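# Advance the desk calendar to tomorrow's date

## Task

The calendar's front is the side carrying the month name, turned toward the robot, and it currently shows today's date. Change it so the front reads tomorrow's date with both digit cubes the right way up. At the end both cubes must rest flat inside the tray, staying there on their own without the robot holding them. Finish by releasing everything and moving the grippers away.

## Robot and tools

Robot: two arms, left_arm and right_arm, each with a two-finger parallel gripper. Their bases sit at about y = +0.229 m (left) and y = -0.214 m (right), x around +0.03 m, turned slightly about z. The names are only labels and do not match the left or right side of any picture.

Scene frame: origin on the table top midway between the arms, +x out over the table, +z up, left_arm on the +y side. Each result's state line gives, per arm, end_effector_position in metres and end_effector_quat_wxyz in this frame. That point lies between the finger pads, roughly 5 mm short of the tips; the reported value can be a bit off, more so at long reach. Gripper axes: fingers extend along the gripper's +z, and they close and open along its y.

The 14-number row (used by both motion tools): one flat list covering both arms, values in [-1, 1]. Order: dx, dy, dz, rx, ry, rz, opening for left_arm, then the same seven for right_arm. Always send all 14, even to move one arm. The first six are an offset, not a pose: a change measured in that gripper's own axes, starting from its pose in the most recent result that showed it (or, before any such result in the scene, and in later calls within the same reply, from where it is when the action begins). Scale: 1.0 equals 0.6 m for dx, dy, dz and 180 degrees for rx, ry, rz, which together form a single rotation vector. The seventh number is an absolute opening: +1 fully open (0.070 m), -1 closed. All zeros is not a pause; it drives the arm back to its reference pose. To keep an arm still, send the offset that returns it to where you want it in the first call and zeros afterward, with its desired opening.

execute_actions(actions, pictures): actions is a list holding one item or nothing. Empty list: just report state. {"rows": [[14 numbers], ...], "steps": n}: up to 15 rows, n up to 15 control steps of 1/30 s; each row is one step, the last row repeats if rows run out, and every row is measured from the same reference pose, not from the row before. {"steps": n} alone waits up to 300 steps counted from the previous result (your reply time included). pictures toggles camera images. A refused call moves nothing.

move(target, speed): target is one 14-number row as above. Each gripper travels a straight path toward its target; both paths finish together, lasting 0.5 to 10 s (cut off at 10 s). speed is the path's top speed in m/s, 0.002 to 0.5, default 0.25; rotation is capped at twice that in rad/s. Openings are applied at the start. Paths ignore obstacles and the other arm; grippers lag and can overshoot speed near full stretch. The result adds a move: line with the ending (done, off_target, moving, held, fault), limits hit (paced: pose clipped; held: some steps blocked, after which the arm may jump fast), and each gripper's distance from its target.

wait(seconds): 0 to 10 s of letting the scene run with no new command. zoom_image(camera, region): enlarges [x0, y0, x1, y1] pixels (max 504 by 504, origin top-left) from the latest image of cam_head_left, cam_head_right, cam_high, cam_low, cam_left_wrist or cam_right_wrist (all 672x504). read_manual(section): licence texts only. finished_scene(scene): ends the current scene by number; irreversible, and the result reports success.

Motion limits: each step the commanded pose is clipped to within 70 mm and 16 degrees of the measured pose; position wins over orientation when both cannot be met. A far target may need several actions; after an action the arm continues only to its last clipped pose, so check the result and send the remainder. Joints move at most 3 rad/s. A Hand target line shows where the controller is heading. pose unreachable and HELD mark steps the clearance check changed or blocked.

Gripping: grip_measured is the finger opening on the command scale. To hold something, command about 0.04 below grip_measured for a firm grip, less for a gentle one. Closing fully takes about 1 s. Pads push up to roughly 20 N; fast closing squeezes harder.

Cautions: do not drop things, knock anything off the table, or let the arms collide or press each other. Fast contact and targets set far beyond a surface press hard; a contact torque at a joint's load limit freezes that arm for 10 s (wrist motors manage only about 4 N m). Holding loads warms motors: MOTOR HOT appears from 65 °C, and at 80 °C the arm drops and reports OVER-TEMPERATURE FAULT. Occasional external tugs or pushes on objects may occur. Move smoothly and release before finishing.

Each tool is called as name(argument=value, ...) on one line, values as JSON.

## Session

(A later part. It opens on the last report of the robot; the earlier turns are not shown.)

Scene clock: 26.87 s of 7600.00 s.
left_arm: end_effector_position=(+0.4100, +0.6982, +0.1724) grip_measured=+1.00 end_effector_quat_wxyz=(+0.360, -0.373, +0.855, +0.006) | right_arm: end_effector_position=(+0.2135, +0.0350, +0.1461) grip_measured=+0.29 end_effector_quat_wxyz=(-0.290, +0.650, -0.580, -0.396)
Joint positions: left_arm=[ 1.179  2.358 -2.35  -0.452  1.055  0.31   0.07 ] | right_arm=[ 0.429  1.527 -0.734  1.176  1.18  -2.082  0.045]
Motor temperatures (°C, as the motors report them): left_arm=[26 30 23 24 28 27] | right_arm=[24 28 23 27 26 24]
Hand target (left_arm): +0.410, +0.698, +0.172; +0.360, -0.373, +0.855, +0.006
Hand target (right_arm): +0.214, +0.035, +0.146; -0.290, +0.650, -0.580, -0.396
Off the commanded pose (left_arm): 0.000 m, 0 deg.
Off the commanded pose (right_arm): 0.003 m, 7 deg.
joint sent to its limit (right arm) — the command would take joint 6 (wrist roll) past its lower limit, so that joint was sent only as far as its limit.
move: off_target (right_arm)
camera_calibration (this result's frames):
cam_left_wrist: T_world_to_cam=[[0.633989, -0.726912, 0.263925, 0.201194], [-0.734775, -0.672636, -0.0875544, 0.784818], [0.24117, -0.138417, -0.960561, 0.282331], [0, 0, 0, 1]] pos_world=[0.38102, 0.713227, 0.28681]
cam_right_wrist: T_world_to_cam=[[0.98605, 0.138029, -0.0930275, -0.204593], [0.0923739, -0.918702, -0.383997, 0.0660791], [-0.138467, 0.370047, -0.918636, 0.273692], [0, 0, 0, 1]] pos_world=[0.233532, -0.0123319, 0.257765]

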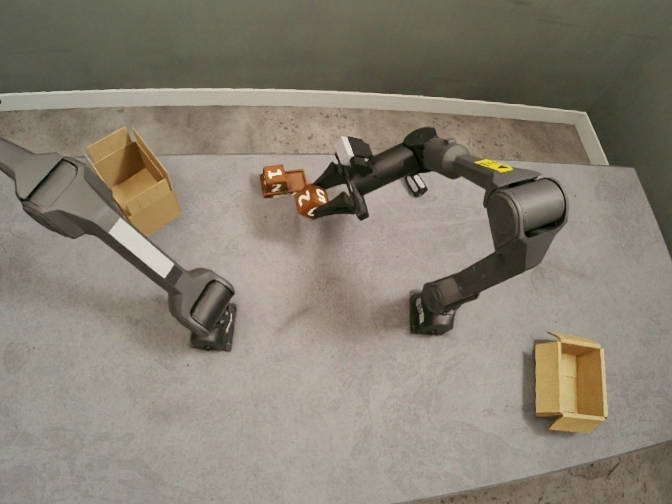

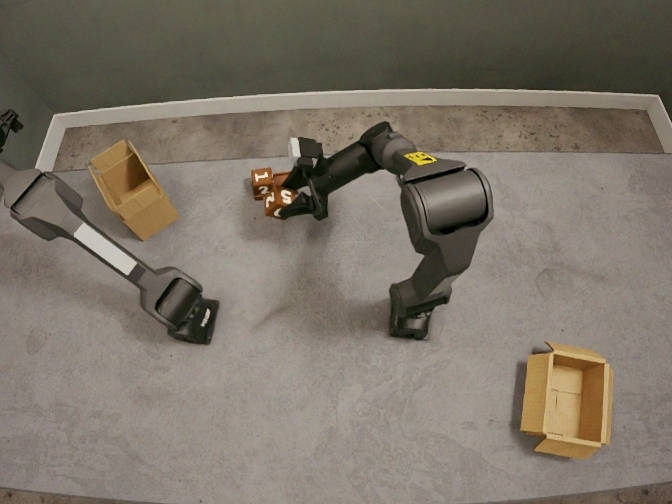

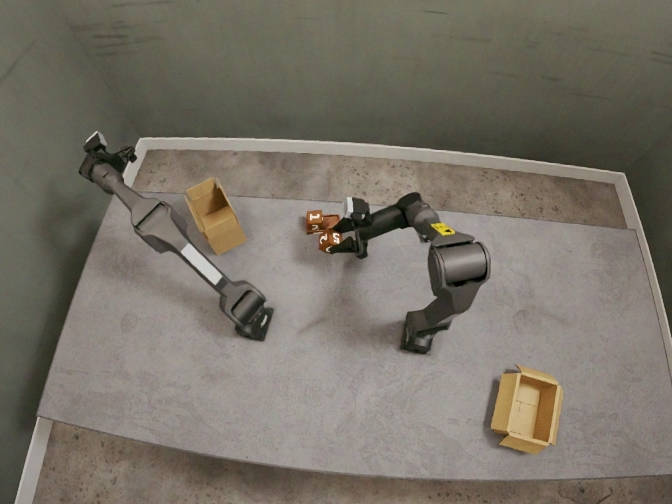

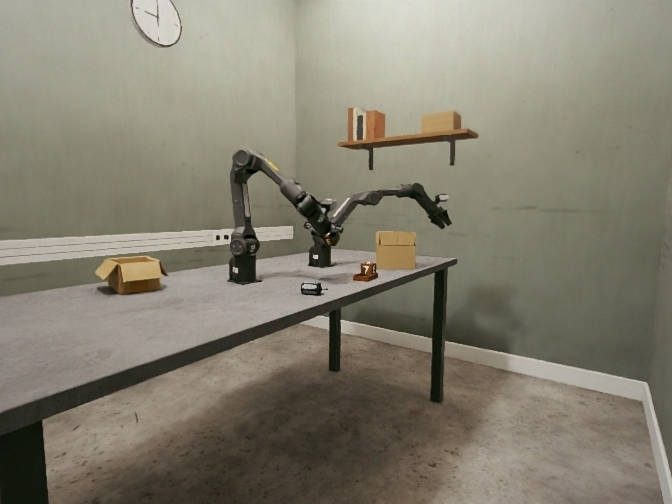

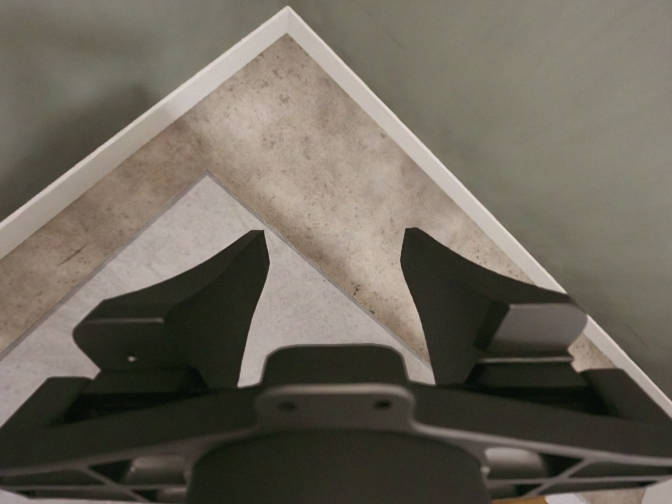

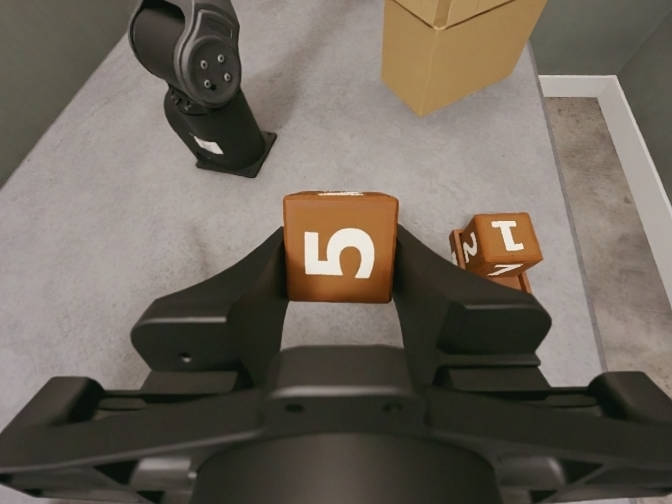

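move(target=[0,0,0,0,0,0,1,0,-0.267,-0.28,0.38,0,0.222,0.22])

move(target=[0,0,0,0,0,0,1,0.15,-0.577,-0.29,0.273,-0.04,0.191,0.22])

zoom_image(camera="cam_low", region=[160, 150, 360, 300])

Scene clock: 41.03 s of 7600.00 s.
left_arm: end_effector_position=(+0.4100, +0.6982, +0.1724) grip_measured=+1.00 end_effector_quat_wxyz=(+0.360, -0.373, +0.855, +0.006) | right_arm: end_effector_position=(+0.4016, -0.0777, +0.2235) grip_measured=+0.29 end_effector_quat_wxyz=(+0.460, -0.153, +0.870, +0.088)
Joint positions: left_arm=[ 1.179  2.358 -2.35  -0.452  1.055  0.31   0.07 ] | right_arm=[ 0.494  1.318 -0.911  0.057  0.277 -0.05   0.045]
Motor temperatures (°C, as the motors report them): left_arm=[26 31 23 24 28 27] | right_arm=[24 27 24 27 26 25]
Hand target (left_arm): +0.410, +0.698, +0.172; +0.360, -0.373, +0.855, +0.006
Hand target (right_arm): +0.402, -0.078, +0.224; +0.460, -0.153, +0.870, +0.088
Off the commanded pose (left_arm): 0.000 m, 0 deg.
Off the commanded pose (right_arm): 0.004 m, 1 deg.
After step 90, 7.43 s passed at rest.
move: off_target (right_arm)
camera_calibration (this result's frames):
cam_left_wrist: T_world_to_cam=[[0.633989, -0.726912, 0.263926, 0.201194], [-0.734776, -0.672636, -0.0875543, 0.784818], [0.24117, -0.138418, -0.960561, 0.282331], [0, 0, 0, 1]] pos_world=[0.38102, 0.713227, 0.28681]
cam_right_wrist: T_world_to_cam=[[0.326778, -0.944829, -0.0226586, -0.202397], [-0.891088, -0.300025, -0.340512, 0.408221], [0.314927, 0.131462, -0.939967, 0.216715], [0, 0, 0, 1]] pos_world=[0.36165, -0.0972444, 0.338124]

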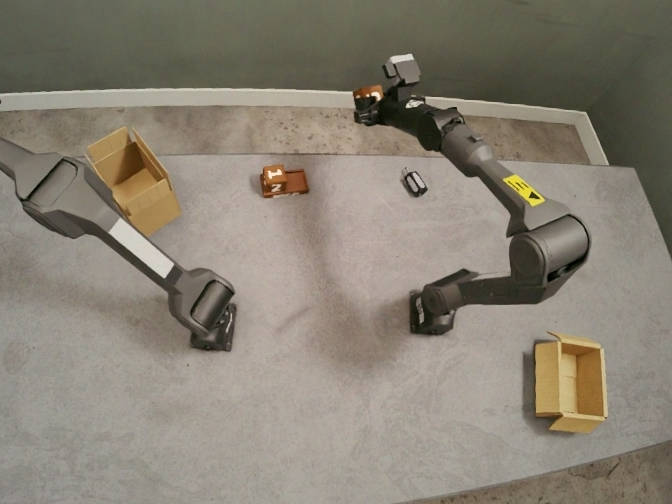

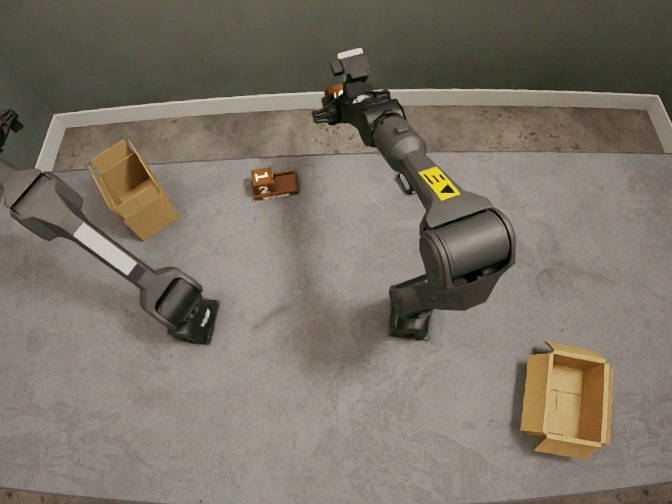

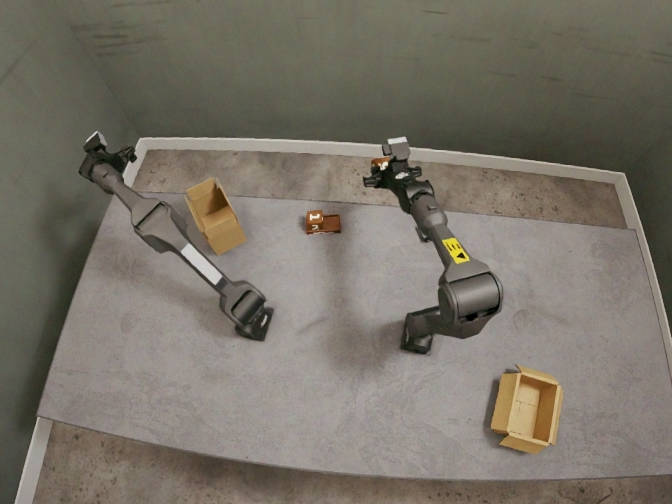

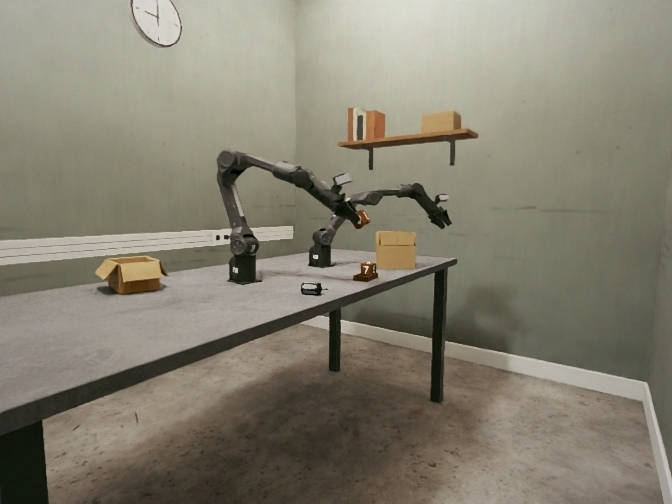

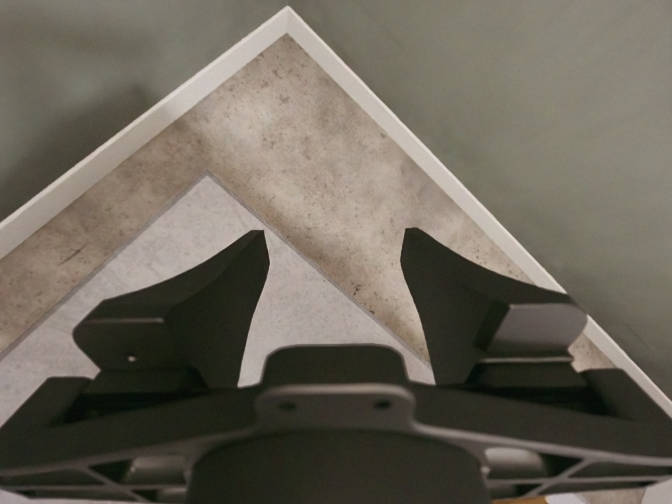

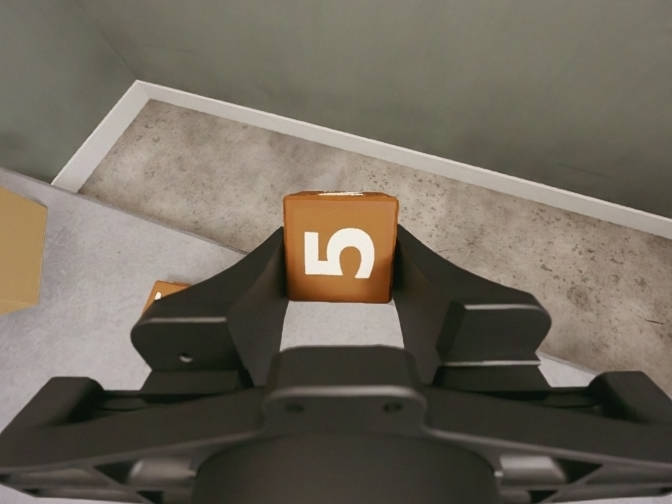

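Scene clock: 43.50 s of 7600.00 s.
left_arm: end_effector_position=(+0.4100, +0.6982, +0.1724) grip_measured=+1.00 end_effector_quat_wxyz=(+0.360, -0.373, +0.855, +0.006) | right_arm: end_effector_position=(+0.3410, -0.4738, +0.2487) grip_measured=+0.29 end_effector_quat_wxyz=(+0.491, +0.307, +0.802, -0.148)
Joint positions: left_arm=[ 1.179  2.358 -2.35  -0.452  1.055  0.31   0.07 ] | right_arm=[-0.584  1.305 -0.923  0.326  0.211 -0.282  0.045]
Motor temperatures (°C, as the motors report them): left_arm=[26 31 23 24 28 27] | right_arm=[24 27 24 27 26 25]
Hand target (left_arm): +0.410, +0.698, +0.172; +0.360, -0.373, +0.855, +0.006
Hand target (right_arm): +0.341, -0.473, +0.249; +0.491, +0.306, +0.802, -0.147
Off the commanded pose (left_arm): 0.000 m, 0 deg.
Off the commanded pose (right_arm): 0.008 m, 1 deg.
move: off_target (right_arm)
camera_calibration (this result's frames):
cam_left_wrist: T_world_to_cam=[[0.633989, -0.726912, 0.263925, 0.201194], [-0.734775, -0.672636, -0.0875546, 0.784818], [0.24117, -0.138417, -0.960561, 0.282331], [0, 0, 0, 1]] pos_world=[0.38102, 0.713227, 0.28681]
cam_right_wrist: T_world_to_cam=[[-0.651929, -0.754432, -0.0763006, -0.119023], [-0.66048, 0.614394, -0.431609, 0.621221], [0.372498, -0.230983, -0.898828, 0.109939], [0, 0, 0, 1]] pos_world=[0.291758, -0.446075, 0.357859]

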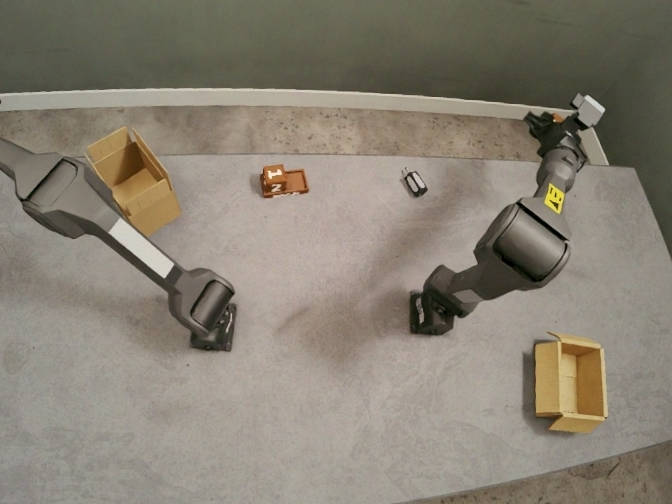

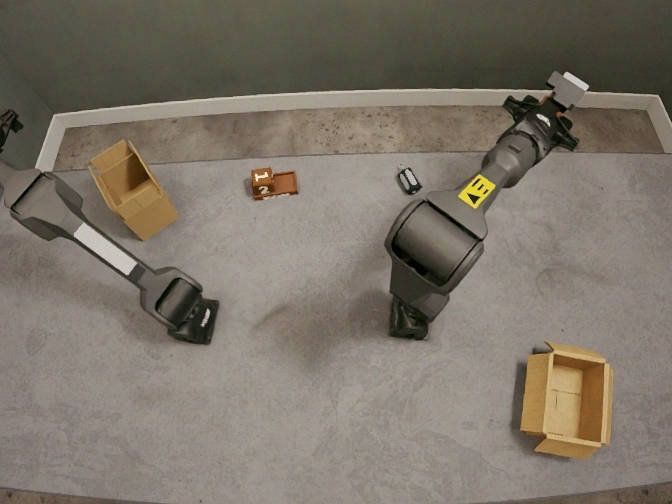

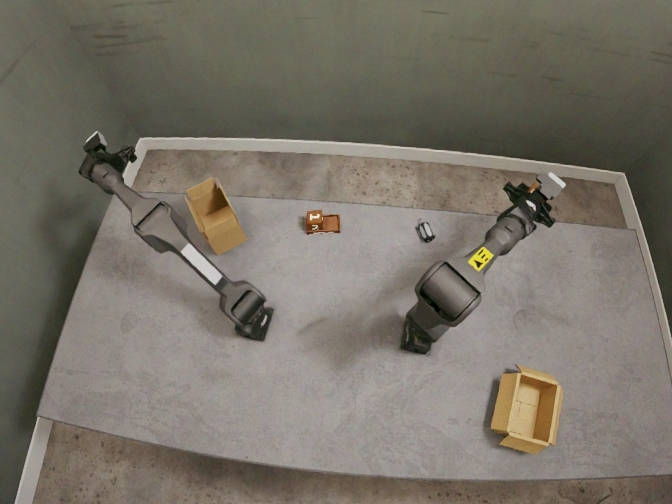

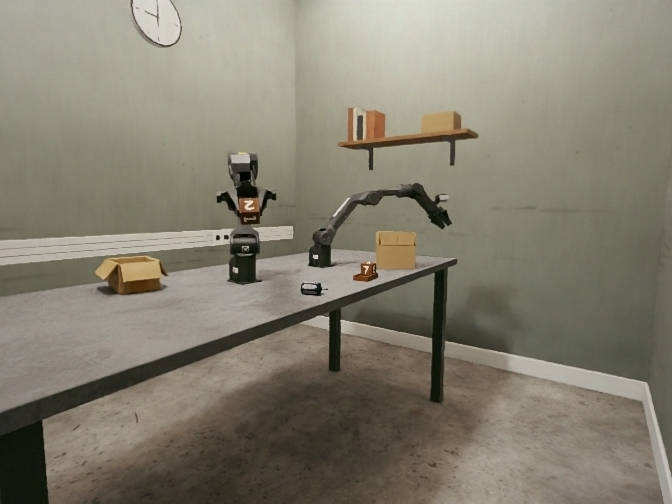

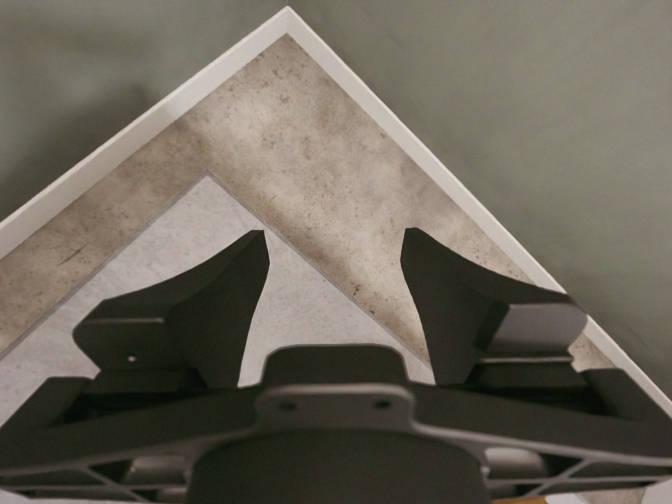

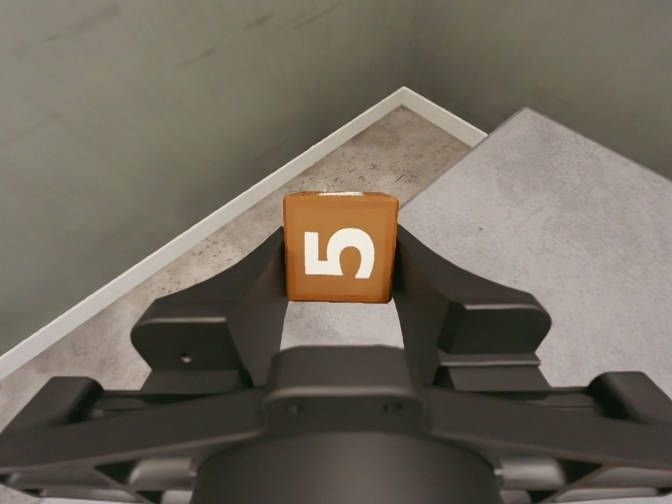

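Region (160, 150, 360, 300) of cam_low's 672x504 image, scaled by 2.520, with more detail than that image has; it fills the top 378 rows of this view, and the rest is white.

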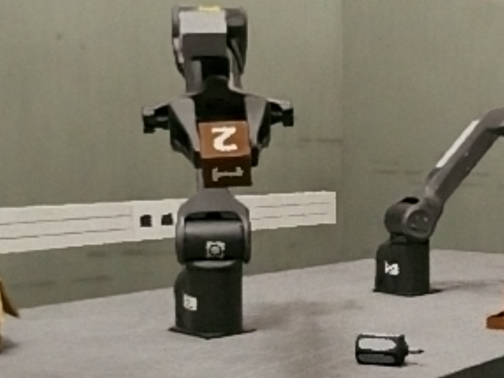

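move(target=[0,0,0,0,0,0,1,0.25,-0.21,0.172,-0.225,0.219,-0.291,0.22], speed=0.2)

Scene clock: 59.83 s of 7600.00 s.
left_arm: end_effector_position=(+0.4100, +0.6982, +0.1724) grip_measured=+1.00 end_effector_quat_wxyz=(+0.360, -0.373, +0.855, +0.006) | right_arm: end_effector_position=(+0.2805, -0.5759, +0.0557) grip_measured=+0.29 end_effector_quat_wxyz=(+0.159, -0.211, +0.964, +0.031)
Joint positions: left_arm=[ 1.179  2.358 -2.35  -0.452  1.055  0.31   0.07 ] | right_arm=[-0.979  2.162 -1.705  0.347  1.21  -1.684  0.045]
Motor temperatures (°C, as the motors report them): left_arm=[26 32 23 24 28 27] | right_arm=[24 27 24 27 26 25]
Hand target (left_arm): +0.410, +0.698, +0.172; +0.360, -0.373, +0.855, +0.006
Hand target (right_arm): +0.281, -0.576, +0.056; +0.159, -0.210, +0.964, +0.031
Off the commanded pose (left_arm): 0.000 m, 0 deg.
Off the commanded pose (right_arm): 0.005 m, 1 deg.
joint sent to its limit (right arm) — the command would take joint 5 (wrist pitch) past its upper limit, so that joint was sent only as far as its limit.
After step 90, 9.67 s passed at rest.
move: off_target (right_arm)
camera_calibration (this result's frames):
cam_left_wrist: T_world_to_cam=[[0.633989, -0.726912, 0.263925, 0.201194], [-0.734776, -0.672636, -0.0875544, 0.784818], [0.24117, -0.138417, -0.960561, 0.282331], [0, 0, 0, 1]] pos_world=[0.38102, 0.713227, 0.28681]
cam_right_wrist: T_world_to_cam=[[0.395277, -0.918476, 0.0125895, -0.64334], [-0.878456, -0.373977, 0.297418, 0.0120771], [-0.268463, -0.128622, -0.954664, 0.177282], [0, 0, 0, 1]] pos_world=[0.3125, -0.563573, 0.173752]

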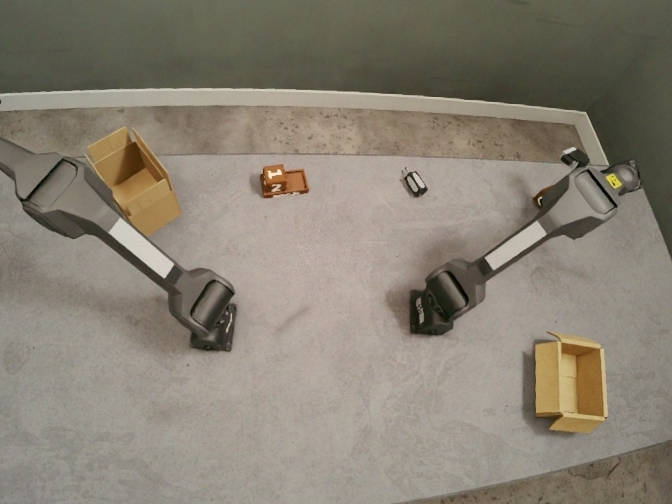

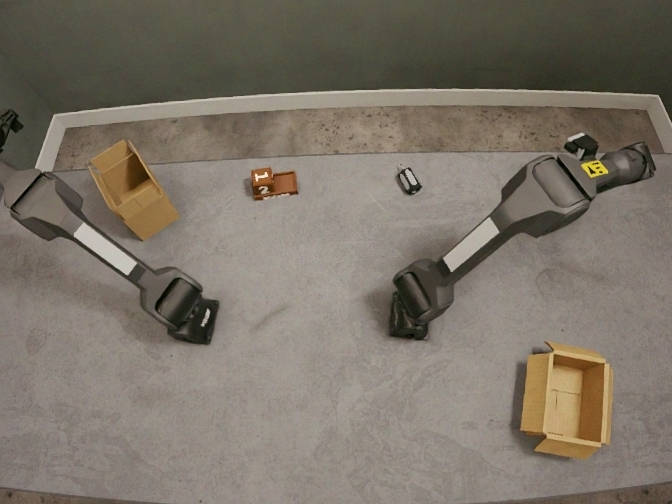

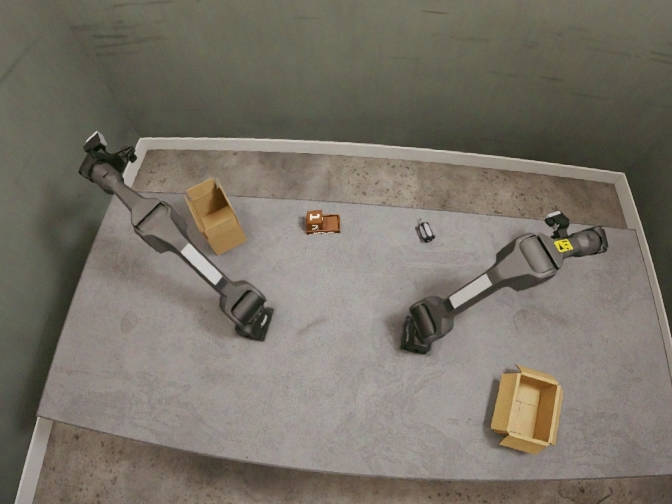

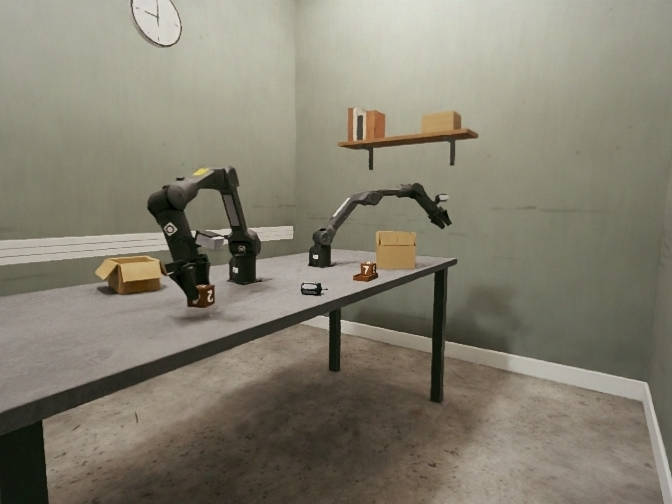

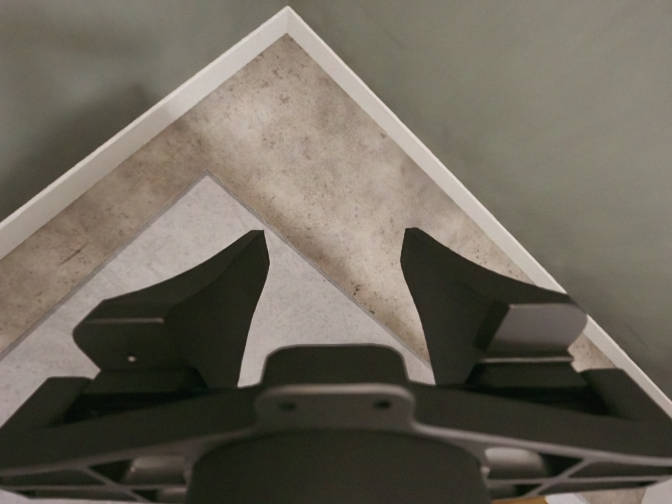

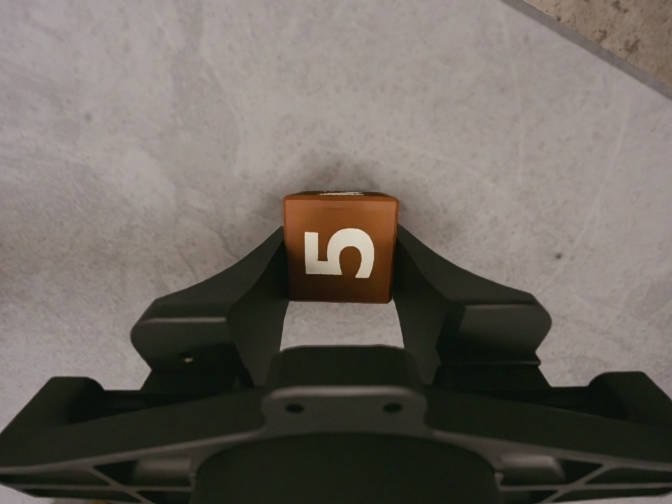

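move(target=[0,0,0,0,0,0,1,0.012,0.015,0.036,-0.02,-0.005,-0.053,0.22], speed=0.05)

zoom_image(camera="cam_low", region=[160, 250, 260, 325])

Scene clock: 63.70 s of 7600.00 s.
left_arm: end_effector_position=(+0.4100, +0.6982, +0.1724) grip_measured=+1.00 end_effector_quat_wxyz=(+0.360, -0.373, +0.855, +0.006) | right_arm: end_effector_position=(+0.2767, -0.5674, +0.0323) grip_measured=+0.29 end_effector_quat_wxyz=(+0.161, -0.295, +0.941, +0.047)
Joint positions: left_arm=[ 1.179  2.358 -2.35  -0.452  1.055  0.31   0.07 ] | right_arm=[-0.983  2.206 -1.683  0.357  1.21  -1.88   0.045]
Motor temperatures (°C, as the motors report them): left_arm=[26 33 23 24 28 27] | right_arm=[24 28 24 27 26 25]
Hand target (left_arm): +0.410, +0.698, +0.172; +0.360, -0.373, +0.855, +0.006
Hand target (right_arm): +0.277, -0.568, +0.033; +0.161, -0.295, +0.941, +0.047
Off the commanded pose (left_arm): 0.000 m, 0 deg.
Off the commanded pose (right_arm): 0.001 m, 0 deg.
joint sent to its limit (right arm) — the command would take joint 5 (wrist pitch) past its upper limit, so that joint was sent only as far as its limit.
move: done
camera_calibration (this result's frames):
cam_left_wrist: T_world_to_cam=[[0.633989, -0.726912, 0.263925, 0.201194], [-0.734776, -0.672636, -0.0875544, 0.784818], [0.24117, -0.138417, -0.960561, 0.282331], [0, 0, 0, 1]] pos_world=[0.38102, 0.713227, 0.28681]
cam_right_wrist: T_world_to_cam=[[0.550944, -0.834473, 0.010779, -0.629116], [-0.801601, -0.525559, 0.284996, -0.0880949], [-0.232157, -0.165657, -0.958468, 0.124108], [0, 0, 0, 1]] pos_world=[0.304803, -0.55072, 0.150842]

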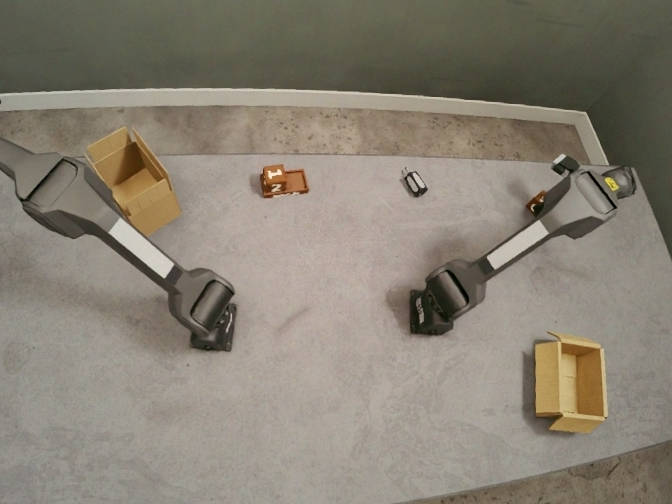

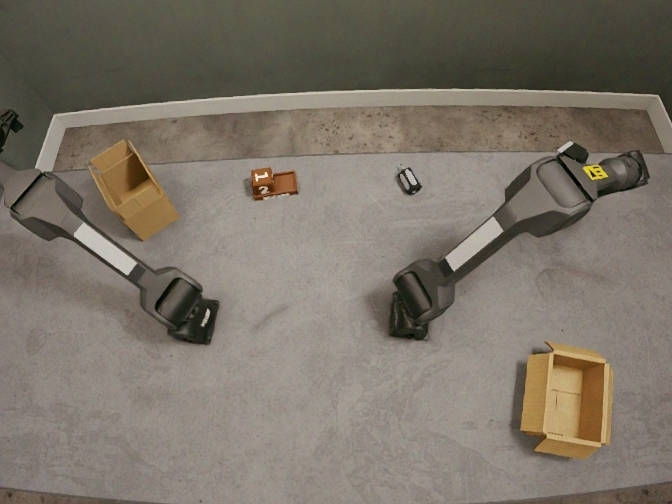

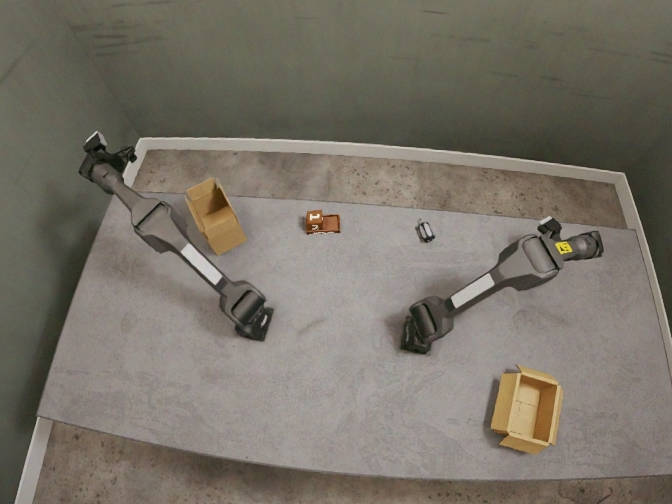

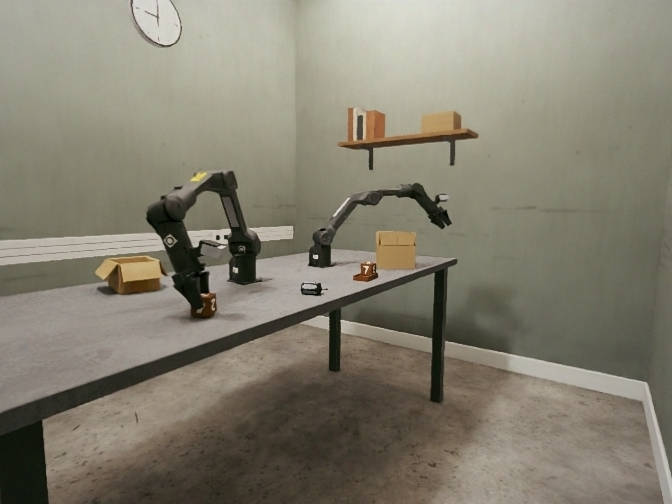

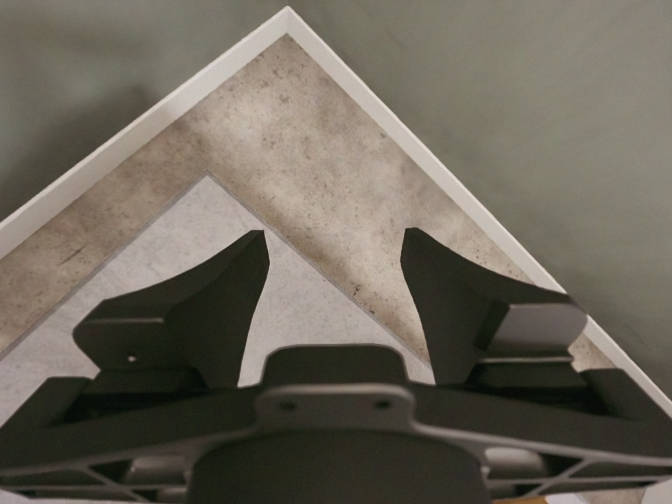

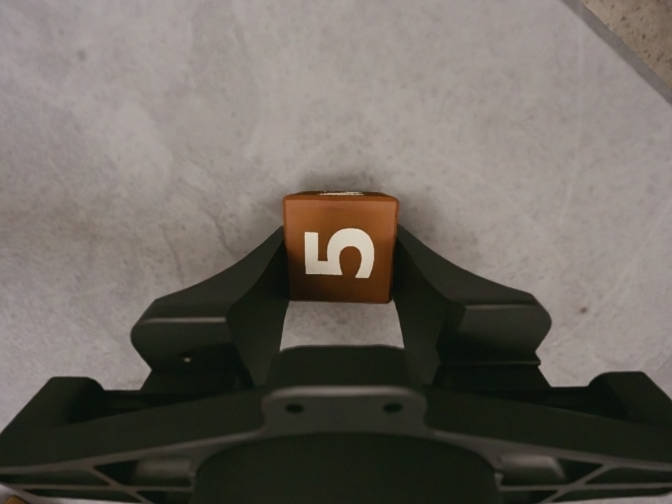

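Region (160, 250, 260, 325) of cam_low's 672x504 image, scaled by 5.040, with more detail than that image has; it fills the top 378 rows of this view, and the rest is white.

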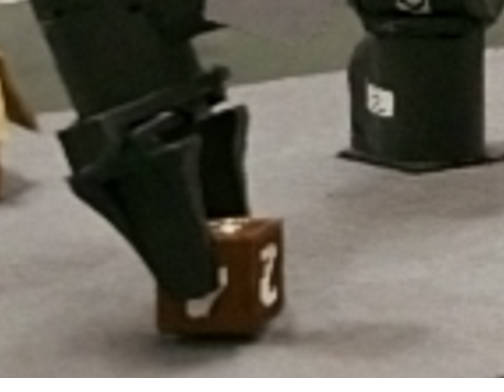

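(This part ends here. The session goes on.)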